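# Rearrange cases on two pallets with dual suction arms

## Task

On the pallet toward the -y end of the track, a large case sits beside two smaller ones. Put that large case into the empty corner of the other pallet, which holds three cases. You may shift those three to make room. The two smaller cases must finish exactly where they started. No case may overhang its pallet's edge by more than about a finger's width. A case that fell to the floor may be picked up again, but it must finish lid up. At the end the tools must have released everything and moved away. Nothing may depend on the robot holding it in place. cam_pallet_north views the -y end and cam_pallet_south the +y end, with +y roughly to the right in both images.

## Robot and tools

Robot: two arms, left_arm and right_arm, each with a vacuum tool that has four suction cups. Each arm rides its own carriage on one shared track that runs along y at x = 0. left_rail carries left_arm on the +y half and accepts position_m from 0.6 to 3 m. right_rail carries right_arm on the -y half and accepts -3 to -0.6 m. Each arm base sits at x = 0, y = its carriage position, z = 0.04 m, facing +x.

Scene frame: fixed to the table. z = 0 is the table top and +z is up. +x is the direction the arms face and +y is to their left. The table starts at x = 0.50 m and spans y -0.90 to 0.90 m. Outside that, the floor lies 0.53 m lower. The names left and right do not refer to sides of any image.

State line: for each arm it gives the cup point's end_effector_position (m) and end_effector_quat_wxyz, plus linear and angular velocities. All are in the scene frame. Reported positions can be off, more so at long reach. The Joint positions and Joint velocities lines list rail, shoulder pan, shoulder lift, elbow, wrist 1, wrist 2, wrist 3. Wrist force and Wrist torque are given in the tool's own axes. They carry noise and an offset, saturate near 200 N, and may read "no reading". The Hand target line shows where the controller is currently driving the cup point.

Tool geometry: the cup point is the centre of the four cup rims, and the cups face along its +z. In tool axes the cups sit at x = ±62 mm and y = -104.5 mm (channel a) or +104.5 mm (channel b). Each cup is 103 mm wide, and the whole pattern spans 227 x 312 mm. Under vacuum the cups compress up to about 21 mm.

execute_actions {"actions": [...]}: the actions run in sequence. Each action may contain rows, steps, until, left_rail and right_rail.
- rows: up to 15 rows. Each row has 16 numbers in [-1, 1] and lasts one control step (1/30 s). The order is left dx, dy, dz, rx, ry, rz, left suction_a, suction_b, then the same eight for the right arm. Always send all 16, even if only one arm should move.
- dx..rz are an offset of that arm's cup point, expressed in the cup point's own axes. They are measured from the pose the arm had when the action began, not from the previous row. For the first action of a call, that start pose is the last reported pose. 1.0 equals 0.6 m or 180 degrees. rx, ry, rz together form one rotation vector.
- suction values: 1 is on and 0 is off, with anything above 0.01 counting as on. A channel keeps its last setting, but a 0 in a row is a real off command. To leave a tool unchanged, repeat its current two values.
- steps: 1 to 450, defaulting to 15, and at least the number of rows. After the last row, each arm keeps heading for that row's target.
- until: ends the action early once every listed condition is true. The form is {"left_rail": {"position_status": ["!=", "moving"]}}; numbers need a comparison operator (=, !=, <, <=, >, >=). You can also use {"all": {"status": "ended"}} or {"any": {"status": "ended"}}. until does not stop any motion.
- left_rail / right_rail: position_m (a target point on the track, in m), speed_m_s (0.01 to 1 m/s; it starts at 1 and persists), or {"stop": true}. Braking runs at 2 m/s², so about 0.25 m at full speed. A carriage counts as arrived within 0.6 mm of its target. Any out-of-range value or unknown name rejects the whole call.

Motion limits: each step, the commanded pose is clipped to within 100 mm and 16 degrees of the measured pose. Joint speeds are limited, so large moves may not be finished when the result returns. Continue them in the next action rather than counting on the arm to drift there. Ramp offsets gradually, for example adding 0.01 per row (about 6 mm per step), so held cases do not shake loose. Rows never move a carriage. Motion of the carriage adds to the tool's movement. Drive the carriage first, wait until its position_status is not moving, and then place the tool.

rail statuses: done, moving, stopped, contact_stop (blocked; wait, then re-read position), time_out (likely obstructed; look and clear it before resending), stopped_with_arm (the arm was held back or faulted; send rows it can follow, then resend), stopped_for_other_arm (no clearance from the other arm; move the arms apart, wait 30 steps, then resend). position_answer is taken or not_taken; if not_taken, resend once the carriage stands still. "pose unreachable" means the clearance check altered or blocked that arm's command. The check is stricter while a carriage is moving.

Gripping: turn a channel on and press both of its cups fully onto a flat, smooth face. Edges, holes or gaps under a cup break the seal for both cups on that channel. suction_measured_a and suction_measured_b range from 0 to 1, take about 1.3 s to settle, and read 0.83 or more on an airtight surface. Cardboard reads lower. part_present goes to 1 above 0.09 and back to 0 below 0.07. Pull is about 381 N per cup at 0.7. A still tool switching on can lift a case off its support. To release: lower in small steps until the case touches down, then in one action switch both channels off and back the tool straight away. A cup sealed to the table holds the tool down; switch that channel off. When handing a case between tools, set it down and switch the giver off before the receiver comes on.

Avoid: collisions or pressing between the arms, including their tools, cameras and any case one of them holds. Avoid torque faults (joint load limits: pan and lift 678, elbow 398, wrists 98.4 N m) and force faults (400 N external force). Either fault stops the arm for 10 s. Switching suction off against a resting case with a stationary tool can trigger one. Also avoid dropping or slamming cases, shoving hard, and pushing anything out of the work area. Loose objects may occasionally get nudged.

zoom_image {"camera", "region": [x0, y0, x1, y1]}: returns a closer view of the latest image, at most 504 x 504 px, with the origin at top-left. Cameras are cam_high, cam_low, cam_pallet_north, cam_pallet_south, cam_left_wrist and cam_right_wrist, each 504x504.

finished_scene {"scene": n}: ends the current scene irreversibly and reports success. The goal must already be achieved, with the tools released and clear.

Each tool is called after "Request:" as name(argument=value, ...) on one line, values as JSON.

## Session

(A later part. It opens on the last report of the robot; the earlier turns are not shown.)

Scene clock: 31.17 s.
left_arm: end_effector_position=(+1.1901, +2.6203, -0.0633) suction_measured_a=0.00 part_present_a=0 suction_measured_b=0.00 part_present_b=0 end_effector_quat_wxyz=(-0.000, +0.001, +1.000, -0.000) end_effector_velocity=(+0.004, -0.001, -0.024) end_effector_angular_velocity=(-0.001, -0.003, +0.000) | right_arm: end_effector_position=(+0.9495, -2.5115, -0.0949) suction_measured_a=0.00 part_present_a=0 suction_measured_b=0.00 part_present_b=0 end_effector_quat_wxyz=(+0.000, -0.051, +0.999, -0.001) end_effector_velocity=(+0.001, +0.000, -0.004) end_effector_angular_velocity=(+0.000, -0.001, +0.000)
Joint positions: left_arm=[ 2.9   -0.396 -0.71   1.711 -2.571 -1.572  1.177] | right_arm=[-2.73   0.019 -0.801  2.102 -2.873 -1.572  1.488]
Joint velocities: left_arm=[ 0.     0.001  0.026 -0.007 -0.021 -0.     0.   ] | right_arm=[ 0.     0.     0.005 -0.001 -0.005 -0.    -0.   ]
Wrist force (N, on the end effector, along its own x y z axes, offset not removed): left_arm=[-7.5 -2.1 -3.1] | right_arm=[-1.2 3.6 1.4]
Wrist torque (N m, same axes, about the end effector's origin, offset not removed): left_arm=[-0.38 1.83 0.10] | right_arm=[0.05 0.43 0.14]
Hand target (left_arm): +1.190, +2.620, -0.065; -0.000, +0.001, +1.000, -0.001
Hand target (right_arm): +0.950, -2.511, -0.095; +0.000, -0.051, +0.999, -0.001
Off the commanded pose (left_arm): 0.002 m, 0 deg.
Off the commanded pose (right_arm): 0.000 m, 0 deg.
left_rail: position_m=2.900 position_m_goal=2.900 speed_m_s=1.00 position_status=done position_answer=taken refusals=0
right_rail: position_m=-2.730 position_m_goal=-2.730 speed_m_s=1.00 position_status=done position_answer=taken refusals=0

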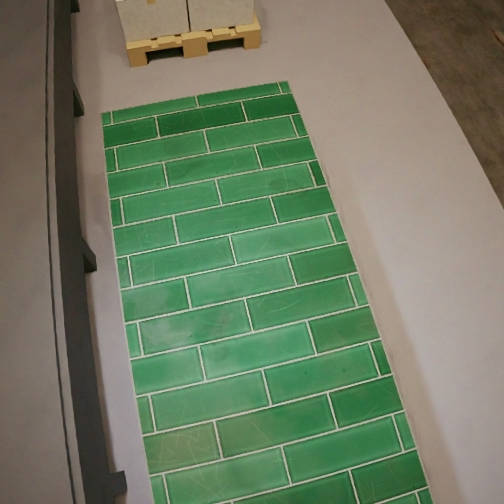

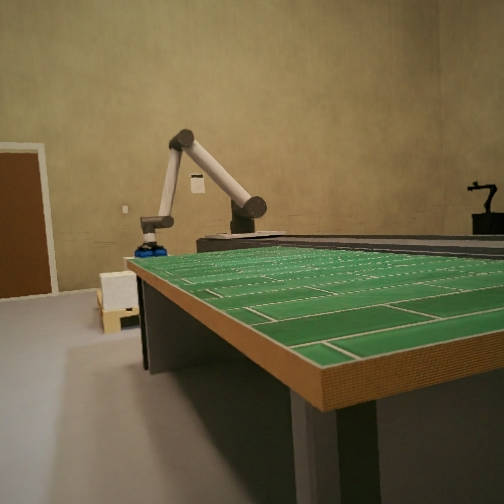

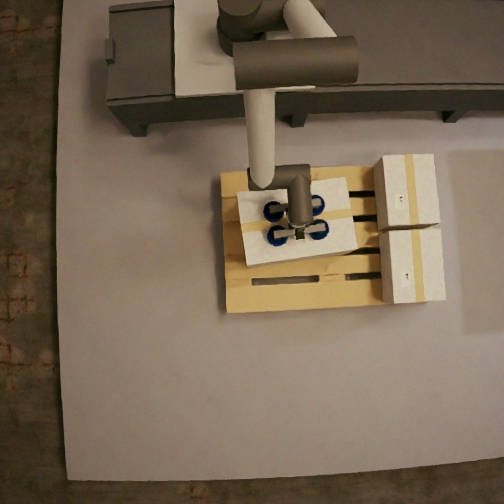

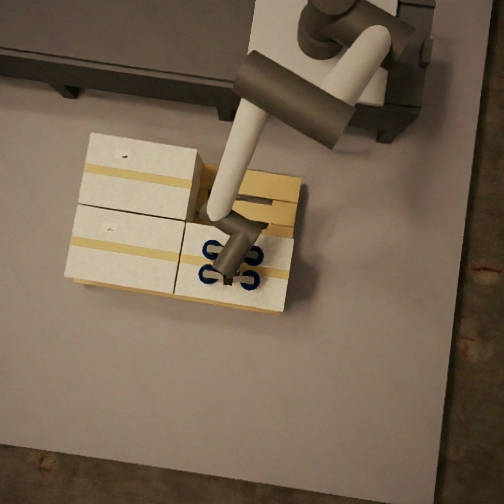

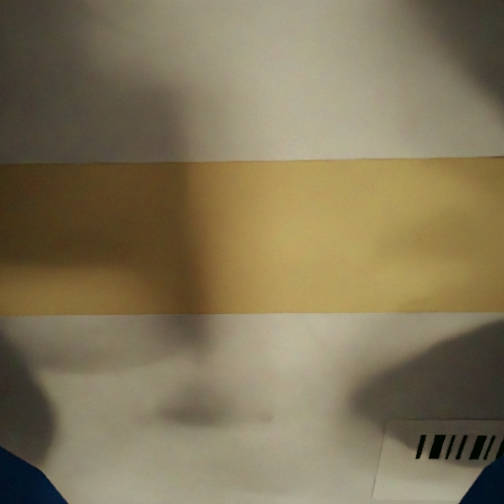

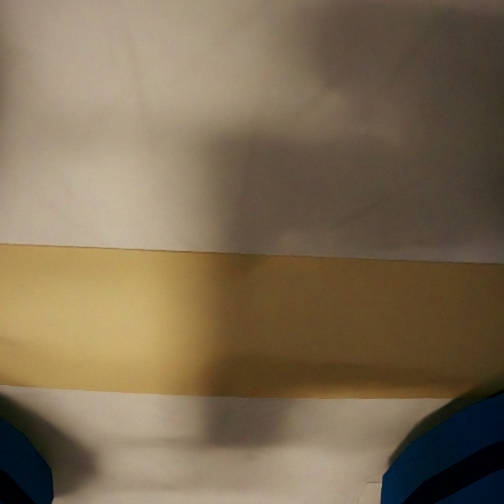

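Request:
execute_actions(actions=[{"rows": [[0,0,0.005,0,0,0,0,0, 0,0,0.003,0,0,0,0,0],[0,0,0.01,0,0,0,0,0, 0,0,0.006,0,0,0,0,0],[0,0,0.016,0,0,0,0,0, 0,0,0.01,0,0,0,0,0],[0,0,0.022,0,0,0,0,0, 0,0,0.014,0,0,0,0,0],[0,0,0.028,0,0,0,0,0, 0,0,0.018,0,0,0,0,0],[0,0,0.033,0,0,0,0,0, 0,0,0.02,0,0,0,0,0]], "steps": 14}])

Scene clock: 32.50 s.
left_arm: end_effector_position=(+1.1901, +2.6205, -0.0825) suction_measured_a=0.00 part_present_a=0 suction_measured_b=0.00 part_present_b=0 end_effector_quat_wxyz=(-0.000, +0.001, +1.000, -0.000) end_effector_velocity=(+0.001, -0.000, -0.008) end_effector_angular_velocity=(-0.000, -0.001, -0.000) | right_arm: end_effector_position=(+0.9497, -2.5115, -0.1062) suction_measured_a=0.00 part_present_a=0 suction_measured_b=0.00 part_present_b=0 end_effector_quat_wxyz=(+0.001, -0.051, +0.999, -0.001) end_effector_velocity=(-0.000, -0.000, -0.005) end_effector_angular_velocity=(-0.000, +0.001, +0.000)
Joint positions: left_arm=[ 2.9   -0.396 -0.692  1.709 -2.588 -1.572  1.177] | right_arm=[-2.73   0.019 -0.787  2.1   -2.886 -1.572  1.488]
Joint velocities: left_arm=[ 0.    -0.     0.008 -0.002 -0.007  0.     0.   ] | right_arm=[ 0.     0.     0.006 -0.001 -0.005 -0.     0.   ]
Wrist force (N, on the end effector, along its own x y z axes, offset not removed): left_arm=[-3.0 -4.6 -2.6] | right_arm=[7.6 7.9 -90.8]
Wrist torque (N m, same axes, about the end effector's origin, offset not removed): left_arm=[-0.67 1.12 0.14] | right_arm=[0.60 0.56 0.11]
Hand target (left_arm): +1.190, +2.620, -0.083; -0.000, +0.001, +1.000, -0.000
Hand target (right_arm): +0.949, -2.511, -0.107; +0.000, -0.051, +0.999, -0.001
Off the commanded pose (left_arm): 0.001 m, 0 deg.
Off the commanded pose (right_arm): 0.001 m, 0 deg.
left_rail: position_m=2.900 position_m_goal=2.900 speed_m_s=1.00 position_status=done position_answer=taken refusals=0
right_rail: position_m=-2.730 position_m_goal=-2.730 speed_m_s=1.00 position_status=done position_answer=taken refusals=0

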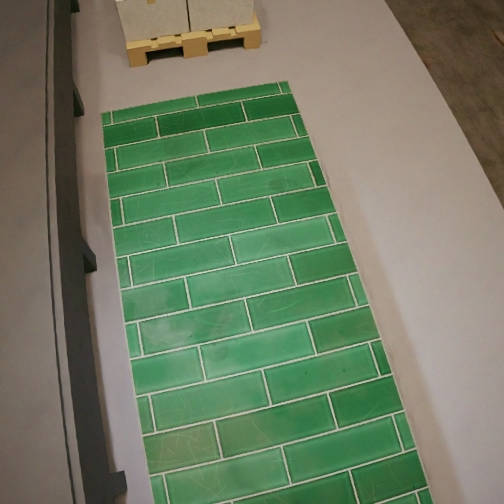

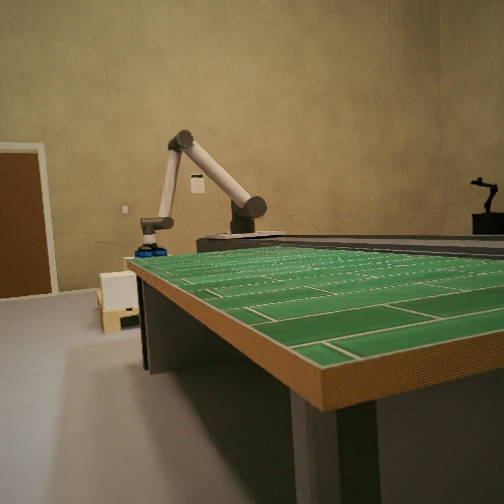

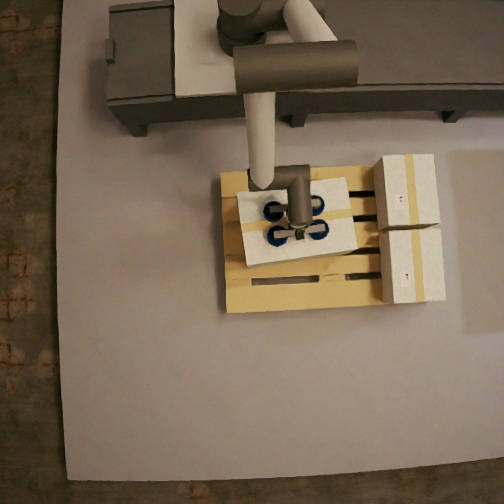

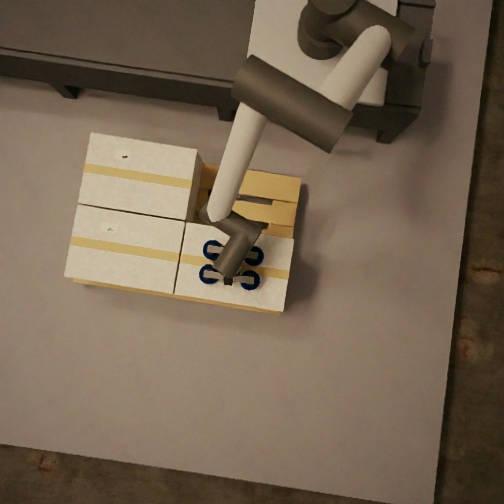

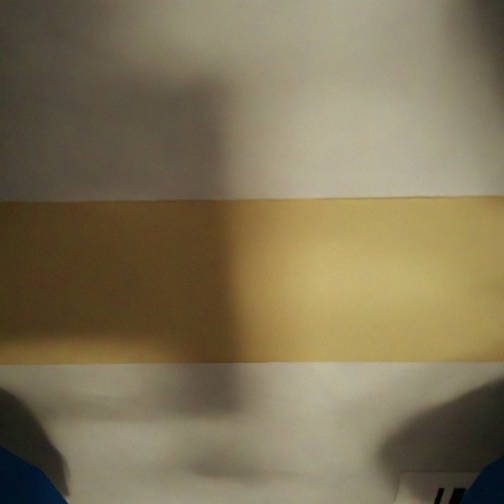

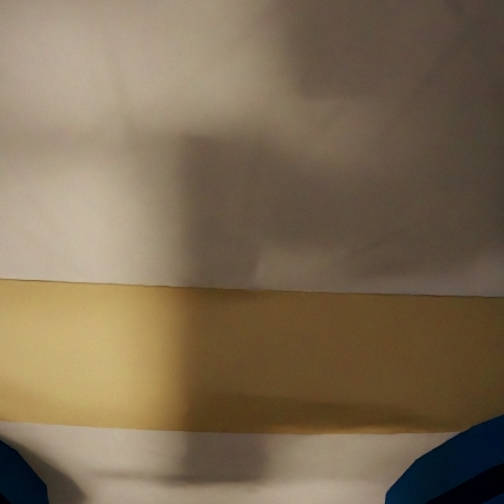

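Request:
execute_actions(actions=[{"rows": [[0,0,0.004,0,0,0,0,0, 0,0,0,0,0,0,1,1],[0,0,0.008,0,0,0,0,0, 0,0,0,0,0,0,1,1],[0,0,0.012,0,0,0,0,0, 0,0,0,0,0,0,1,1],[0,0,0.016,0,0,0,0,0, 0,0,0,0,0,0,1,1],[0,0,0.02,0,0,0,0,0, 0,0,0,0,0,0,1,1]], "steps": 30}])

Scene clock: 33.90 s.
left_arm: end_effector_position=(+1.1900, +2.6204, -0.0945) suction_measured_a=0.00 part_present_a=0 suction_measured_b=0.00 part_present_b=0 end_effector_quat_wxyz=(-0.000, +0.001, +1.000, -0.000) end_effector_velocity=(-0.000, +0.000, -0.000) end_effector_angular_velocity=(+0.000, +0.000, -0.000) | right_arm: end_effector_position=(+0.9496, -2.5114, -0.1063) suction_measured_a=0.93 part_present_a=1 suction_measured_b=0.93 part_present_b=1 end_effector_quat_wxyz=(+0.001, -0.051, +0.999, -0.001) end_effector_velocity=(+0.000, -0.000, +0.000) end_effector_angular_velocity=(+0.000, -0.000, -0.000)
Joint positions: left_arm=[ 2.9   -0.396 -0.679  1.708 -2.599 -1.572  1.177] | right_arm=[-2.73   0.019 -0.787  2.1   -2.886 -1.572  1.488]
Joint velocities: left_arm=[ 0. -0.  0.  0. -0.  0.  0.] | right_arm=[ 0. -0. -0. -0. -0.  0. -0.]
Wrist force (N, on the end effector, along its own x y z axes, offset not removed): left_arm=[-8.3 -2.7 -4.9] | right_arm=[-3.9 4.9 34.1]
Wrist torque (N m, same axes, about the end effector's origin, offset not removed): left_arm=[-0.39 1.87 0.01] | right_arm=[7.10 0.24 0.23]
Hand target (left_arm): +1.190, +2.620, -0.094; -0.000, +0.001, +1.000, -0.000
Hand target (right_arm): +0.950, -2.511, -0.106; +0.001, -0.051, +0.999, -0.001
Off the commanded pose (left_arm): 0.000 m, 0 deg.
Off the commanded pose (right_arm): 0.000 m, 0 deg.
left_rail: position_m=2.900 position_m_goal=2.900 speed_m_s=1.00 position_status=done position_answer=taken refusals=0
right_rail: position_m=-2.730 position_m_goal=-2.730 speed_m_s=1.00 position_status=done position_answer=taken refusals=0

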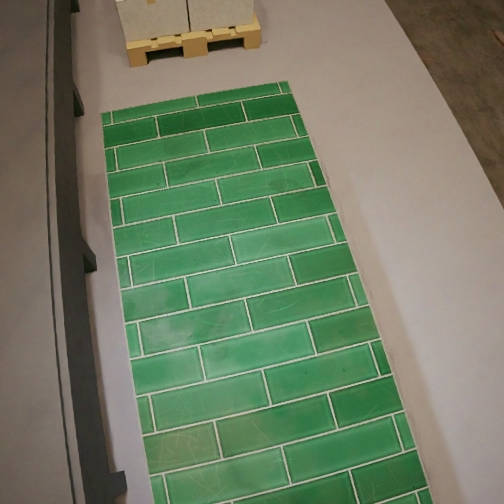

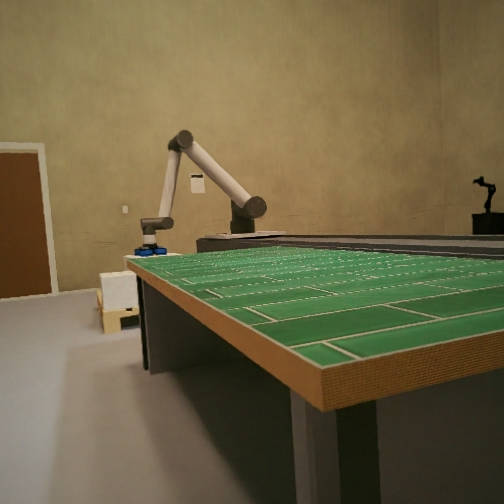

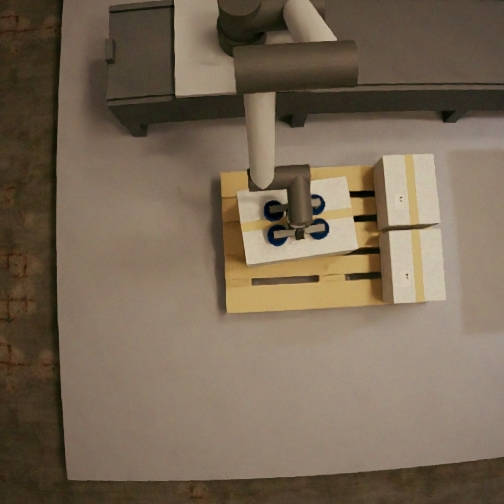

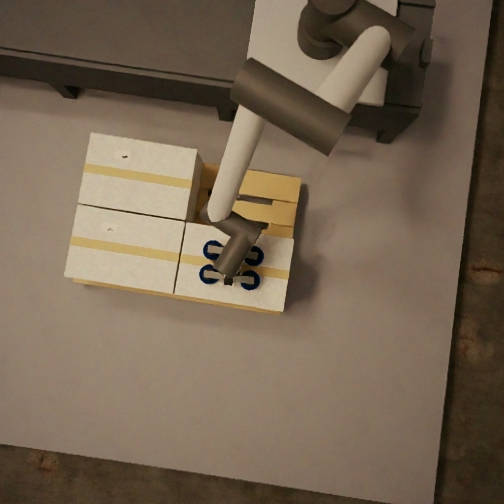

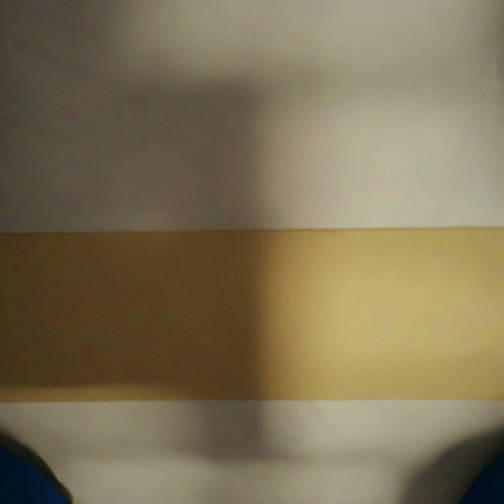

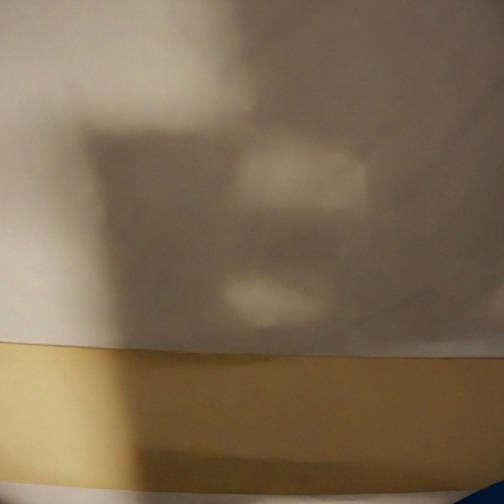

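Request:
zoom_image(camera="cam_pallet_south", region=[165, 200, 305, 330])

Request:
zoom_image(camera="cam_pallet_north", region=[220, 160, 380, 290])

Region (165, 200, 305, 330) of cam_pallet_south's 504x504 image, scaled by 3.600, with more detail than that image has; it fills the top 468 rows of this view, and the rest is white.

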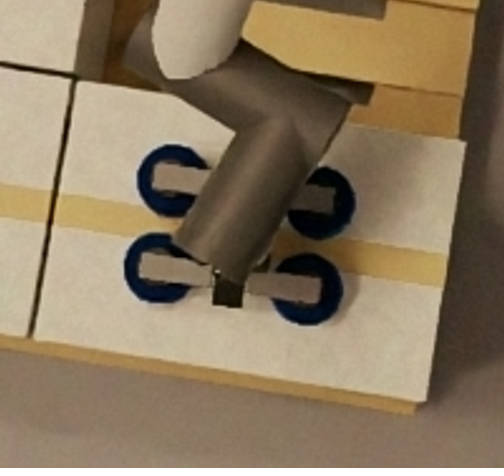

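Region (220, 160, 380, 290) of cam_pallet_north's 504x504 image, scaled by 3.150, with more detail than that image has; it fills the top 410 rows of this view, and the rest is white.

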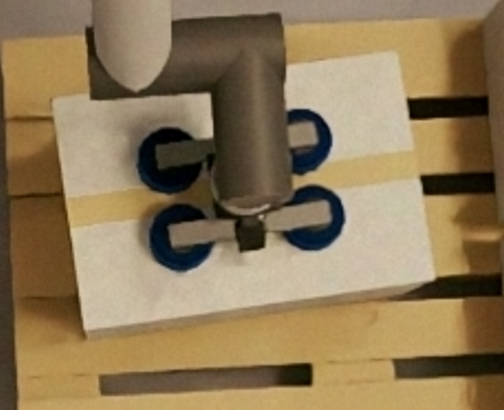

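Request:
execute_actions(actions=[{"rows": [[0,0,0.003,0,0,0,0,0, 0,0,-0.0025,0,0,0,1,1],[0,0,0.006,0,0,0,0,0, 0,0,-0.0075,0,0,0,1,1],[0,0,0.009,0,0,0,0,0, 0,0,-0.015,0,0,0,1,1],[0,0,0.012,0,0,0,0,0, 0,0,-0.025,0,0,0,1,1],[0,0,0.015,0,0,0,0,0, 0,0,-0.0375,0,0,0,1,1],[0,0,0.017,0,0,0,0,0, 0,0,-0.0525,0,0,0,1,1],[0,0,0.017,0,0,0,0,0, 0,0,-0.07,0,0,0,1,1],[0,0,0.017,0,0,0,0,0, 0,0,-0.09,0,0,0.002,1,1],[0,0,0.017,0,0,0,0,0, 0,0,-0.1125,0,0,0.005,1,1],[0,0,0.017,0,0,0,0,0, 0,0,-0.1375,0,0,0.009,1,1],[0,0,0.017,0,0,0,0,0, 0,0,-0.165,0,0,0.013,1,1],[0,0,0.017,0,0,0,0,0, 0,0,-0.195,0,0,0.018,1,1],[0,0,0.017,0,0,0,0,0, 0,0,-0.2275,0,0,0.023,1,1],[0,0,0.017,0,0,0,0,0, 0,0,-0.2625,0,0,0.028,1,1],[0,0,0.017,0,0,0,0,0, 0,0,-0.727,0,0,0.0328,1,1]], "steps": 42}])

Scene clock: 42.90 s.
left_arm: end_effector_position=(+1.1901, +2.6205, -0.1046) suction_measured_a=0.00 part_present_a=0 suction_measured_b=0.00 part_present_b=0 end_effector_quat_wxyz=(-0.000, +0.001, +1.000, -0.000) end_effector_velocity=(-0.000, +0.000, -0.000) end_effector_angular_velocity=(+0.000, +0.000, +0.000) | right_arm: end_effector_position=(+0.9496, -2.5112, +0.3292) suction_measured_a=0.93 part_present_a=1 suction_measured_b=0.93 part_present_b=1 end_effector_quat_wxyz=(+0.001, +0.000, +1.000, -0.001) end_effector_velocity=(+0.000, -0.001, +0.011) end_effector_angular_velocity=(-0.000, +0.007, -0.000)
Joint positions: left_arm=[ 2.9   -0.396 -0.669  1.706 -2.608 -1.572  1.177] | right_arm=[-2.73   0.019 -1.277  2.004 -2.299 -1.572  1.591]
Joint velocities: left_arm=[ 0. -0.  0.  0. -0.  0. -0.] | right_arm=[ 0.    -0.001 -0.009 -0.01   0.026 -0.    -0.001]
Wrist force (N, on the end effector, along its own x y z axes, offset not removed): left_arm=[7.3 4.4 -96.5] | right_arm=[-0.2 3.5 28.2]
Wrist torque (N m, same axes, about the end effector's origin, offset not removed): left_arm=[0.30 1.04 0.20] | right_arm=[6.97 -0.08 0.04]
Hand target (left_arm): +1.190, +2.620, -0.105; -0.000, +0.001, +1.000, -0.000
Hand target (right_arm): +0.950, -2.511, +0.330; +0.001, +0.000, +1.000, -0.001
Off the commanded pose (left_arm): 0.000 m, 0 deg.
Off the commanded pose (right_arm): 0.001 m, 0 deg.
left_rail: position_m=2.900 position_m_goal=2.900 speed_m_s=1.00 position_status=done position_answer=taken refusals=0
right_rail: position_m=-2.730 position_m_goal=-2.730 speed_m_s=1.00 position_status=done position_answer=taken refusals=0

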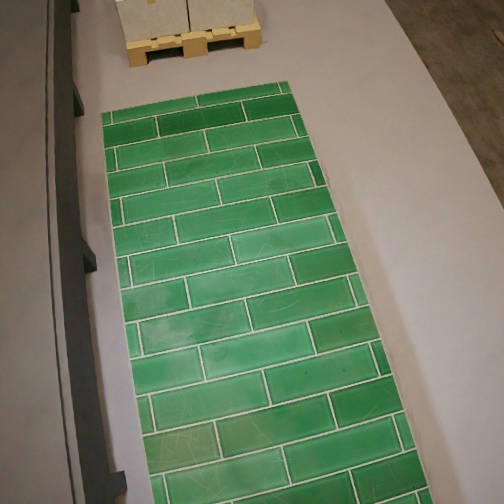

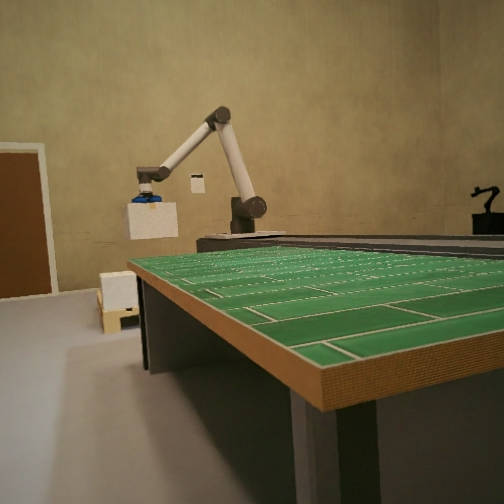

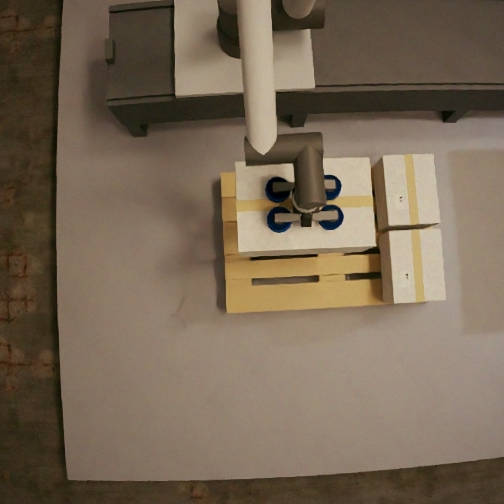

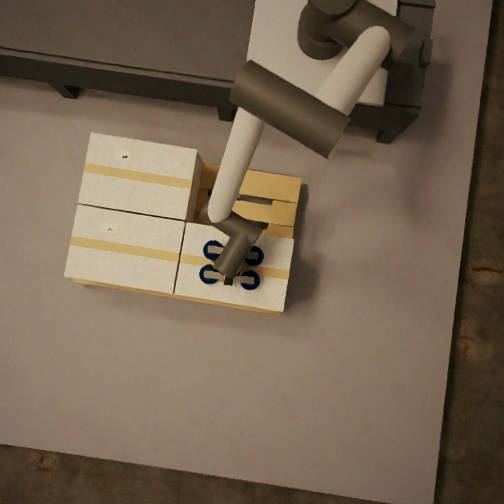

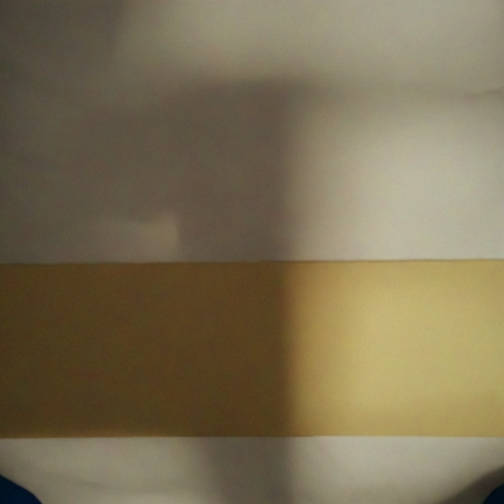

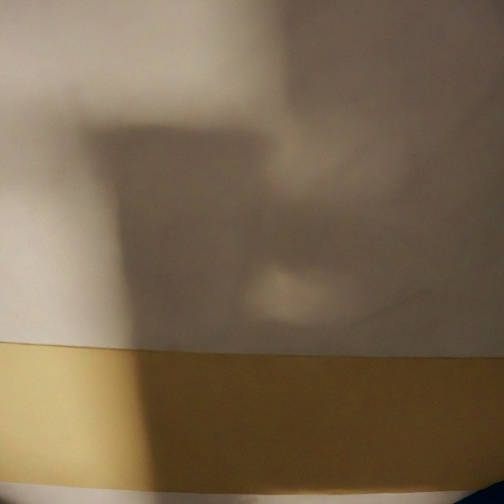

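Request:
zoom_image(camera="cam_low", region=[90, 150, 230, 340])

Request:
zoom_image(camera="cam_pallet_north", region=[210, 130, 460, 320])

Region (90, 150, 230, 340) of cam_low's 504x504 image, scaled by 2.653, with more detail than that image has; it fills the left 371 columns of this view, and the rest is white.

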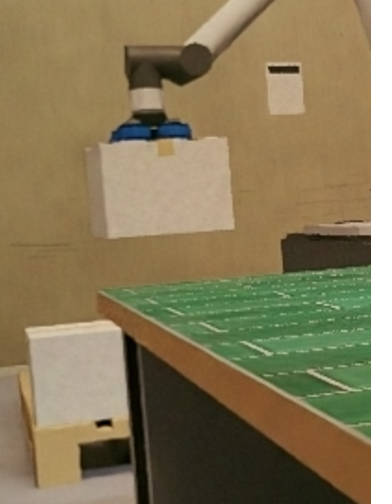

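Region (210, 130, 460, 320) of cam_pallet_north's 504x504 image, scaled by 2.016, with more detail than that image has; it fills the top 383 rows of this view, and the rest is white.

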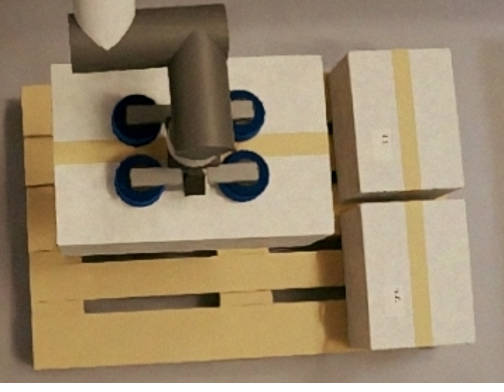

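Request:
execute_actions(actions=[{"right_rail": {"position_m": -0.70}, "rows": [[0,0,-0.003,0,0,0,0,0, 0,0,0,0,0,0,1,1],[0,0,-0.008,0,0,0,0,0, 0,0,0,0,0,0,1,1],[0,0,-0.015,0,0,0,0,0, 0,0,0,0,0,0,1,1],[0,0,-0.024,0,0,0,0,0, 0,0,0,0,0,0,1,1],[0,0,-0.035,0,0,0,0,0, 0,0,0,0,0,0,1,1],[0,0,-0.048,0,0,0,0,0, 0,0,0,0,0,0,1,1],[0,0,-0.062,0,0,0,0,0, 0,0,0,0,0,0,1,1],[0,0,-0.078,0,0,0,0,0, 0,0,0,0,0,0,1,1],[0,0,-0.095,0,0,0,0,0, 0,0,0,0,0,0,1,1],[0,0,-0.113,0,0,0,0,0, 0,0,0,0,0,0,1,1],[0,0,-0.132,0,0,0,0,0, 0,0,0,0,0,0,1,1],[0,0,-0.152,0,0,0,0,0, 0,0,0,0,0,0,1,1]], "steps": 12}, {"left_rail": {"position_m": 2.3}, "rows": [[0,0,-0.08,0,0,0,0,0, 0,0.0025,0,0,0,0,1,1],[0.005,-0.01,-0.10,0,0,0,0,0, 0,0.0075,0,0,0,0,1,1],[0.012,-0.02,-0.12,0,0,0,0,0, 0,0.015,0,0,0,0,1,1],[0.02,-0.035,-0.14,0,0,0,0,0, 0,0.025,0,0,0,0,1,1],[0.03,-0.052,-0.16,0,0,0,0,0, 0,0.0375,0,0,0,0,1,1],[0.042,-0.072,-0.18,0,0,0,0,0, 0,0.0525,0,0,0,0,1,1],[0.055,-0.095,-0.20,0,0,0,0,0, 0,0.07,0,0,0,0,1,1],[0.07,-0.12,-0.22,0,0,0,0,0, 0,0.09,0,0,0,0,1,1],[0.085,-0.145,-0.24,0,0,0,0,0, 0,0.1125,0,0,0,0,1,1],[0.10,-0.17,-0.26,0,0,0,0,0, 0,0.1375,0,0,0,0,1,1],[0.115,-0.20,-0.285,0,0,0,0,0, 0,0.165,0,0,0,0,1,1],[0.13,-0.23,-0.31,0,0,0,0,0, 0,0.195,0,0,0,0,1,1],[0.15,-0.26,-0.335,0,0,0,0,0, 0,0.2275,0,0,0,0,1,1],[0.17,-0.29,-0.36,0,0,0,0,0, 0,0.2625,0,0,0,0,1,1],[0.40,-0.70,-0.77,0,0,0,0,0, 0,0.80,0,0,0,0,1,1]], "steps": 90, "until": {"right_rail": {"position_status": ["!=", "moving"]}}}])

Scene clock: 48.20 s.
left_arm: end_effector_position=(+0.9496, +1.6003, +0.4042) suction_measured_a=0.00 part_present_a=0 suction_measured_b=0.00 part_present_b=0 end_effector_quat_wxyz=(-0.001, +0.001, +1.000, -0.000) end_effector_velocity=(-0.000, -0.000, +0.000) end_effector_angular_velocity=(-0.000, -0.000, -0.000) | right_arm: end_effector_position=(+0.9500, -0.0004, +0.3291) suction_measured_a=0.93 part_present_a=1 suction_measured_b=0.93 part_present_b=1 end_effector_quat_wxyz=(+0.001, +0.000, +1.000, -0.000) end_effector_velocity=(+0.000, -0.004, -0.001) end_effector_angular_velocity=(-0.010, +0.000, -0.001)
Joint positions: left_arm=[ 2.3   -0.806 -1.126  1.646 -2.09  -1.572  0.767] | right_arm=[-0.7    0.464 -1.079  1.692 -2.185 -1.572  2.035]
Joint velocities: left_arm=[ 0. -0. -0. -0.  0.  0. -0.] | right_arm=[ 0.    -0.001  0.     0.     0.005 -0.009  0.   ]
Wrist force (N, on the end effector, along its own x y z axes, offset not removed): left_arm=[-6.1 -3.9 -1.5] | right_arm=[-1.0 23.2 36.0]
Wrist torque (N m, same axes, about the end effector's origin, offset not removed): left_arm=[-0.57 1.55 0.10] | right_arm=[4.10 0.37 -0.32]
Hand target (left_arm): +0.950, +1.600, +0.404; -0.001, +0.001, +1.000, -0.000
Hand target (right_arm): +0.950, -0.001, +0.329; +0.001, +0.000, +1.000, -0.000
Off the commanded pose (left_arm): 0.001 m, 0 deg.
Off the commanded pose (right_arm): 0.001 m, 0 deg.
left_rail: position_m=2.300 position_m_goal=2.300 speed_m_s=1.00 position_status=done position_answer=taken refusals=0
right_rail: position_m=-0.700 position_m_goal=-0.700 speed_m_s=1.00 position_status=done position_answer=taken refusals=0

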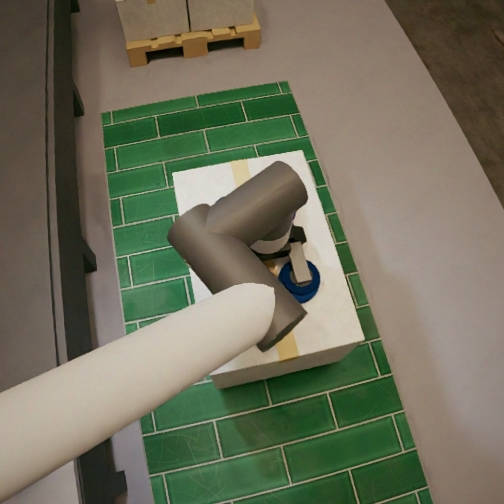

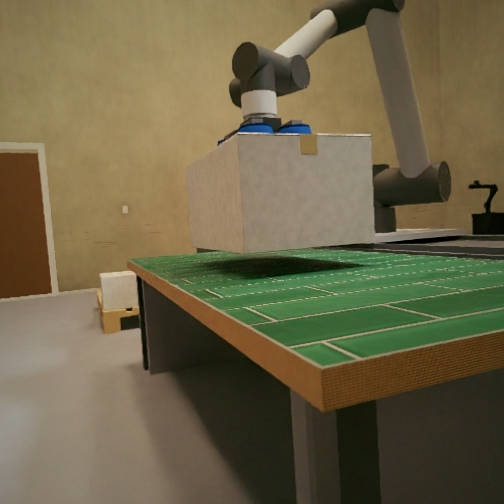

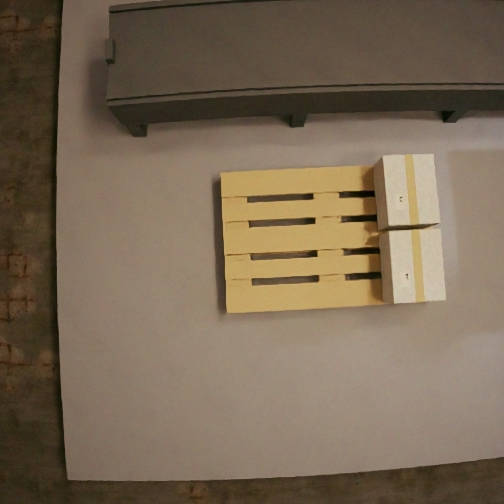

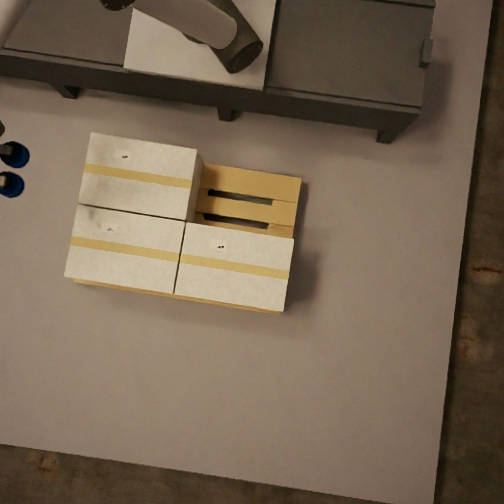

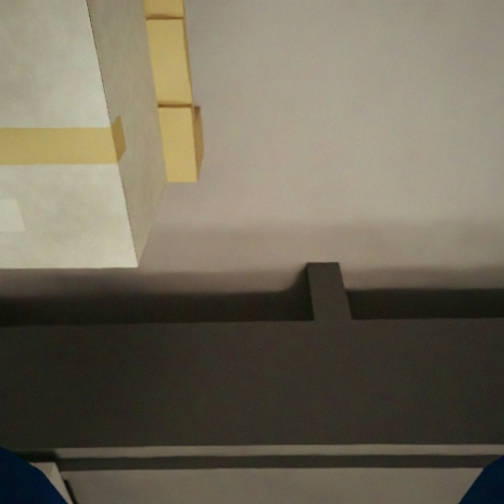

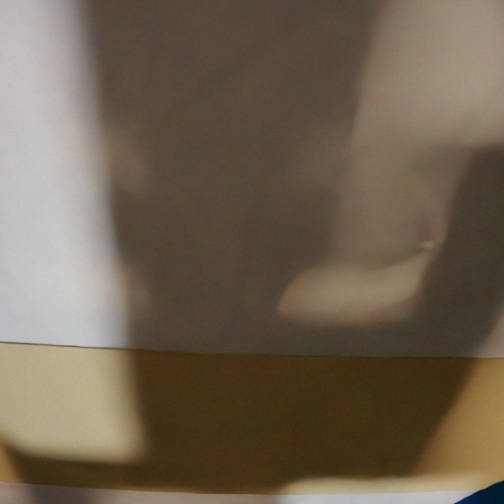

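Request:
zoom_image(camera="cam_low", region=[160, 110, 400, 310])

Region (160, 110, 400, 310) of cam_low's 504x504 image, scaled by 2.100, with more detail than that image has.

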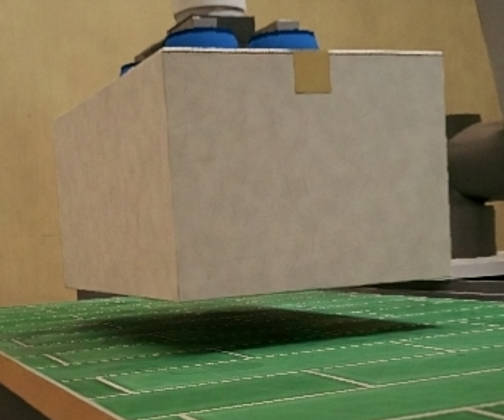

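Request:
execute_actions(actions=[{"rows": [[0,0,0,0,0,0,0,0, 0,0,0.003,0,0,0,1,1],[0,0,0,0,0,0,0,0, 0,0,0.008,0,0,0,1,1],[0,0,0,0,0,0,0,0, 0,0,0.015,0,0,0,1,1],[0,0,0,0,0,0,0,0, 0,0,0.024,0,0,0,1,1],[0,0,0,0,0,0,0,0, 0,0,0.034,0,0,0,1,1],[0,0,0,0,0,0,0,0, 0,0,0.044,0,0,0,1,1],[0,0,0,0,0,0,0,0, 0,0,0.053,0,0,0,1,1],[0,0,0,0,0,0,0,0, 0,0,0.060,0,0,0,1,1],[0,0,0,0,0,0,0,0, 0,0,0.065,0,0,0,1,1],[0,0,0,0,0,0,0,0, 0,0,0.0685,0,0,0,1,1]], "steps": 18}])

Scene clock: 51.77 s.
left_arm: end_effector_position=(+0.9496, +1.6003, +0.4042) suction_measured_a=0.00 part_present_a=0 suction_measured_b=0.00 part_present_b=0 end_effector_quat_wxyz=(-0.001, +0.001, +1.000, -0.000) end_effector_velocity=(-0.000, -0.000, -0.000) end_effector_angular_velocity=(-0.000, +0.000, +0.000) | right_arm: end_effector_position=(+0.9500, -0.0006, +0.2889) suction_measured_a=0.93 part_present_a=1 suction_measured_b=0.93 part_present_b=1 end_effector_quat_wxyz=(+0.001, +0.000, +1.000, -0.000) end_effector_velocity=(+0.001, +0.001, -0.009) end_effector_angular_velocity=(+0.001, -0.002, +0.000)
Joint positions: left_arm=[ 2.3   -0.806 -1.126  1.646 -2.09  -1.572  0.767] | right_arm=[-0.7    0.464 -1.051  1.713 -2.234 -1.572  2.035]
Joint velocities: left_arm=[ 0. -0.  0. -0.  0. -0. -0.] | right_arm=[ 0.    -0.     0.007  0.004 -0.013  0.    -0.   ]
Wrist force (N, on the end effector, along its own x y z axes, offset not removed): left_arm=[-4.0 -2.4 -0.4] | right_arm=[-4.5 -3.8 34.8]
Wrist torque (N m, same axes, about the end effector's origin, offset not removed): left_arm=[-0.34 1.22 0.12] | right_arm=[6.29 0.45 0.04]
Hand target (left_arm): +0.950, +1.600, +0.404; -0.001, +0.001, +1.000, -0.000
Hand target (right_arm): +0.950, -0.000, +0.288; +0.001, +0.000, +1.000, -0.000
Off the commanded pose (left_arm): 0.000 m, 0 deg.
Off the commanded pose (right_arm): 0.001 m, 0 deg.
left_rail: position_m=2.300 position_m_goal=2.300 speed_m_s=1.00 position_status=done position_answer=taken refusals=0
right_rail: position_m=-0.700 position_m_goal=-0.700 speed_m_s=1.00 position_status=done position_answer=taken refusals=0

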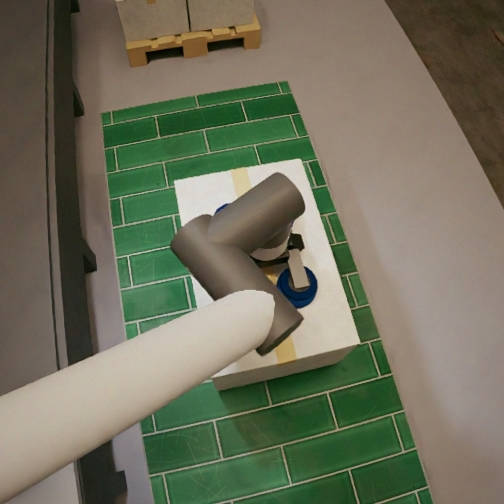

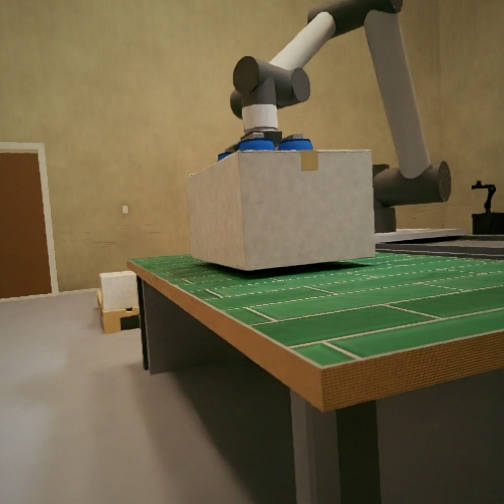

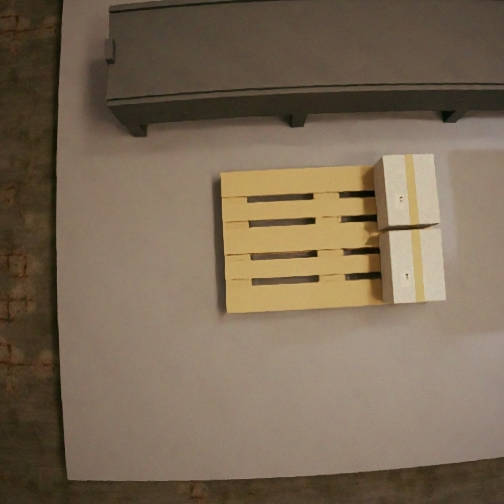

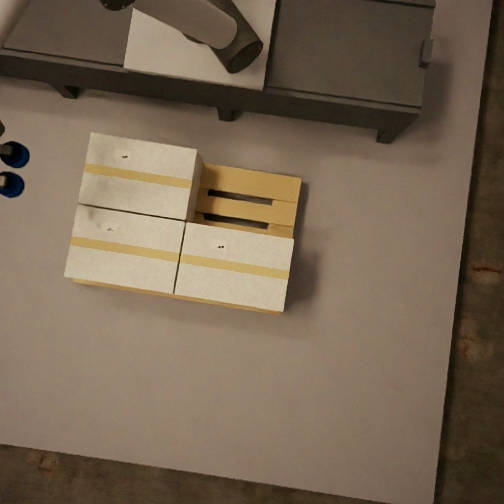

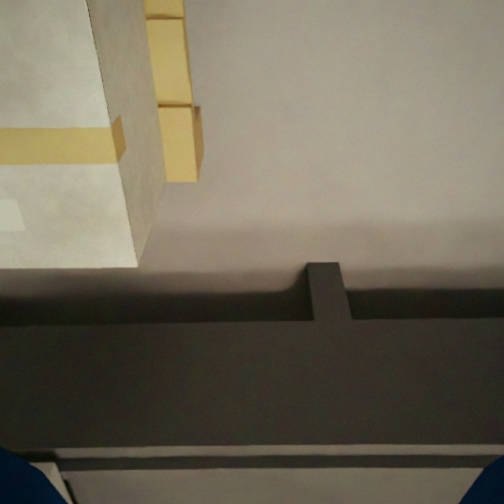

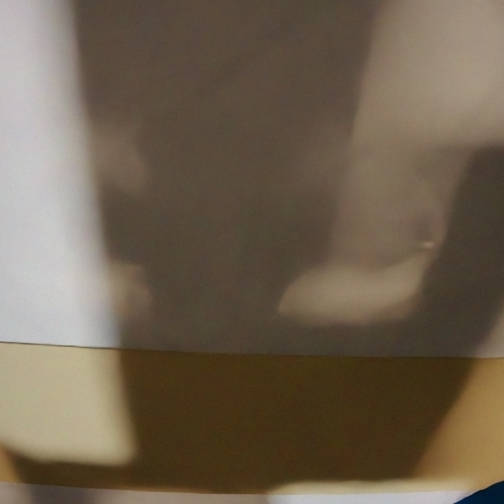

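Request:
zoom_image(camera="cam_low", region=[160, 110, 400, 310])

Region (160, 110, 400, 310) of cam_low's 504x504 image, scaled by 2.100, with more detail than that image has.

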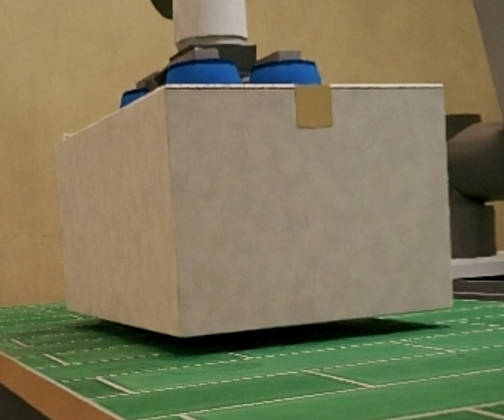

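Request:
execute_actions(actions=[{"rows": [[0,0,0,0,0,0,0,0, 0,0,0.002,0,0,0,1,1],[0,0,0,0,0,0,0,0, 0,0,0.005,0,0,0,1,1],[0,0,0,0,0,0,0,0, 0,0,0.008,0,0,0,1,1],[0,0,0,0,0,0,0,0, 0,0,0.011,0,0,0,1,1],[0,0,0,0,0,0,0,0, 0,0,0.014,0,0,0,1,1],[0,0,0,0,0,0,0,0, 0,0,0.0167,0,0,0,1,1]], "steps": 12}])

Request:
zoom_image(camera="cam_low", region=[160, 200, 400, 310])

Scene clock: 52.90 s.
left_arm: end_effector_position=(+0.9496, +1.6003, +0.4042) suction_measured_a=0.00 part_present_a=0 suction_measured_b=0.00 part_present_b=0 end_effector_quat_wxyz=(-0.001, +0.001, +1.000, -0.000) end_effector_velocity=(-0.000, -0.000, +0.000) end_effector_angular_velocity=(-0.000, -0.000, +0.000) | right_arm: end_effector_position=(+0.9499, -0.0005, +0.2795) suction_measured_a=0.93 part_present_a=1 suction_measured_b=0.93 part_present_b=1 end_effector_quat_wxyz=(+0.001, +0.000, +1.000, -0.000) end_effector_velocity=(+0.001, +0.000, -0.008) end_effector_angular_velocity=(+0.001, -0.001, +0.000)
Joint positions: left_arm=[ 2.3   -0.806 -1.126  1.646 -2.09  -1.572  0.767] | right_arm=[-0.7    0.464 -1.045  1.717 -2.245 -1.572  2.035]
Joint velocities: left_arm=[ 0. -0. -0.  0. -0.  0. -0.] | right_arm=[ 0.    -0.     0.006  0.003 -0.011  0.    -0.   ]
Wrist force (N, on the end effector, along its own x y z axes, offset not removed): left_arm=[-3.8 -1.5 -3.3] | right_arm=[-5.6 4.6 45.6]
Wrist torque (N m, same axes, about the end effector's origin, offset not removed): left_arm=[-0.16 1.24 0.09] | right_arm=[7.34 0.33 0.07]
Hand target (left_arm): +0.950, +1.600, +0.404; -0.001, +0.001, +1.000, -0.000
Hand target (right_arm): +0.950, -0.001, +0.279; +0.001, +0.000, +1.000, -0.000
Off the commanded pose (left_arm): 0.000 m, 0 deg.
Off the commanded pose (right_arm): 0.001 m, 0 deg.
left_rail: position_m=2.300 position_m_goal=2.300 speed_m_s=1.00 position_status=done position_answer=taken refusals=0
right_rail: position_m=-0.700 position_m_goal=-0.700 speed_m_s=1.00 position_status=done position_answer=taken refusals=0

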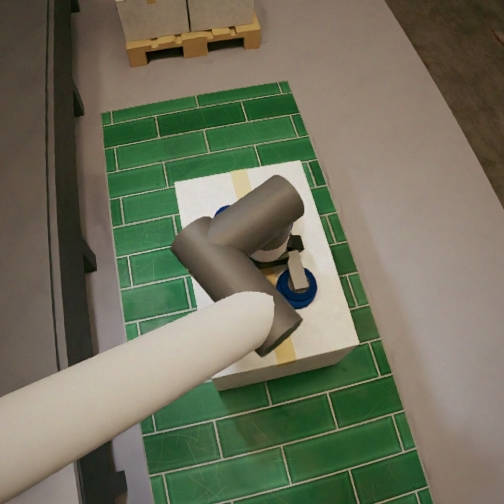

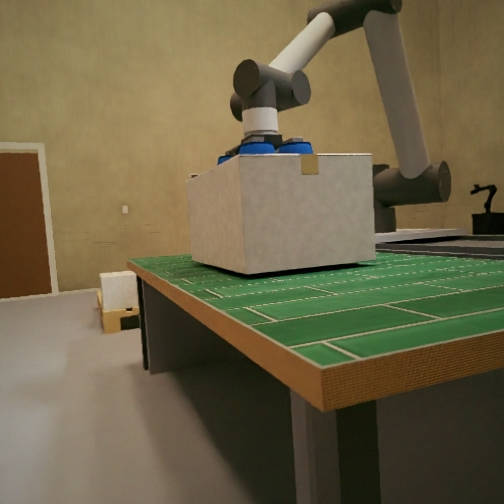

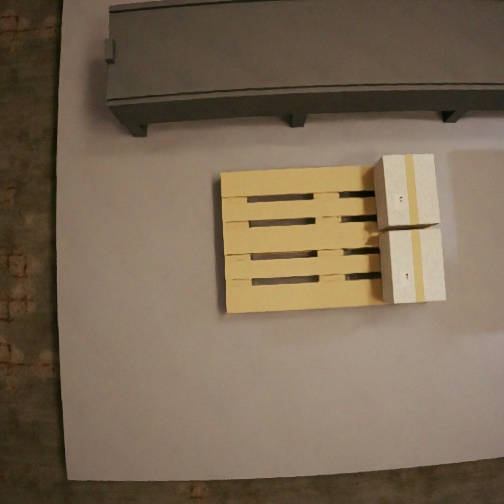

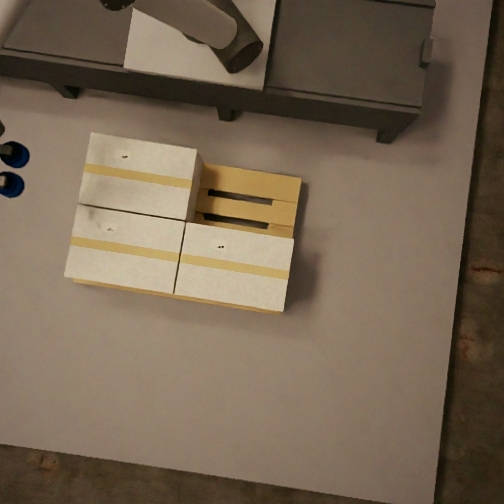

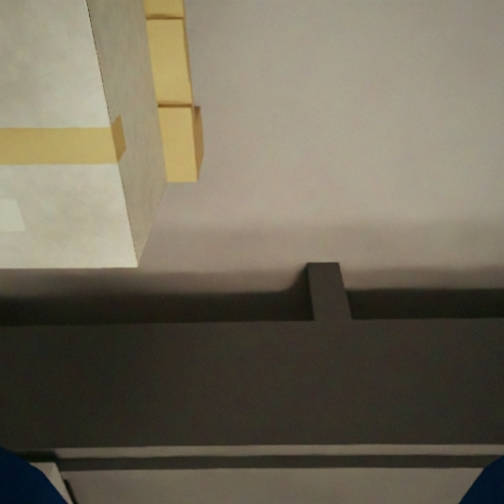

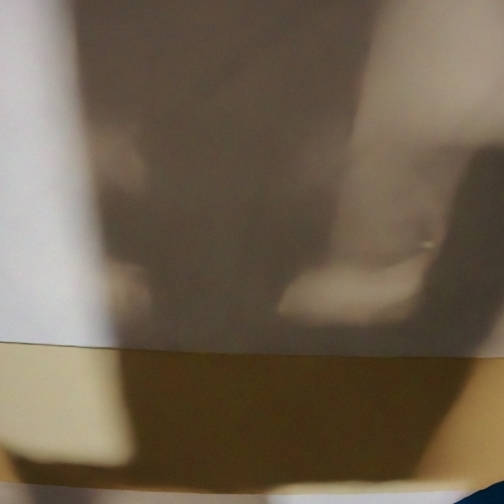

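Region (160, 200, 400, 310) of cam_low's 504x504 image, scaled by 2.100, with more detail than that image has; it fills the top 231 rows of this view, and the rest is white.

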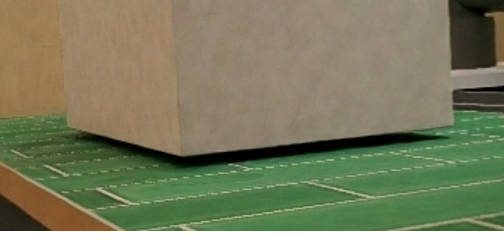

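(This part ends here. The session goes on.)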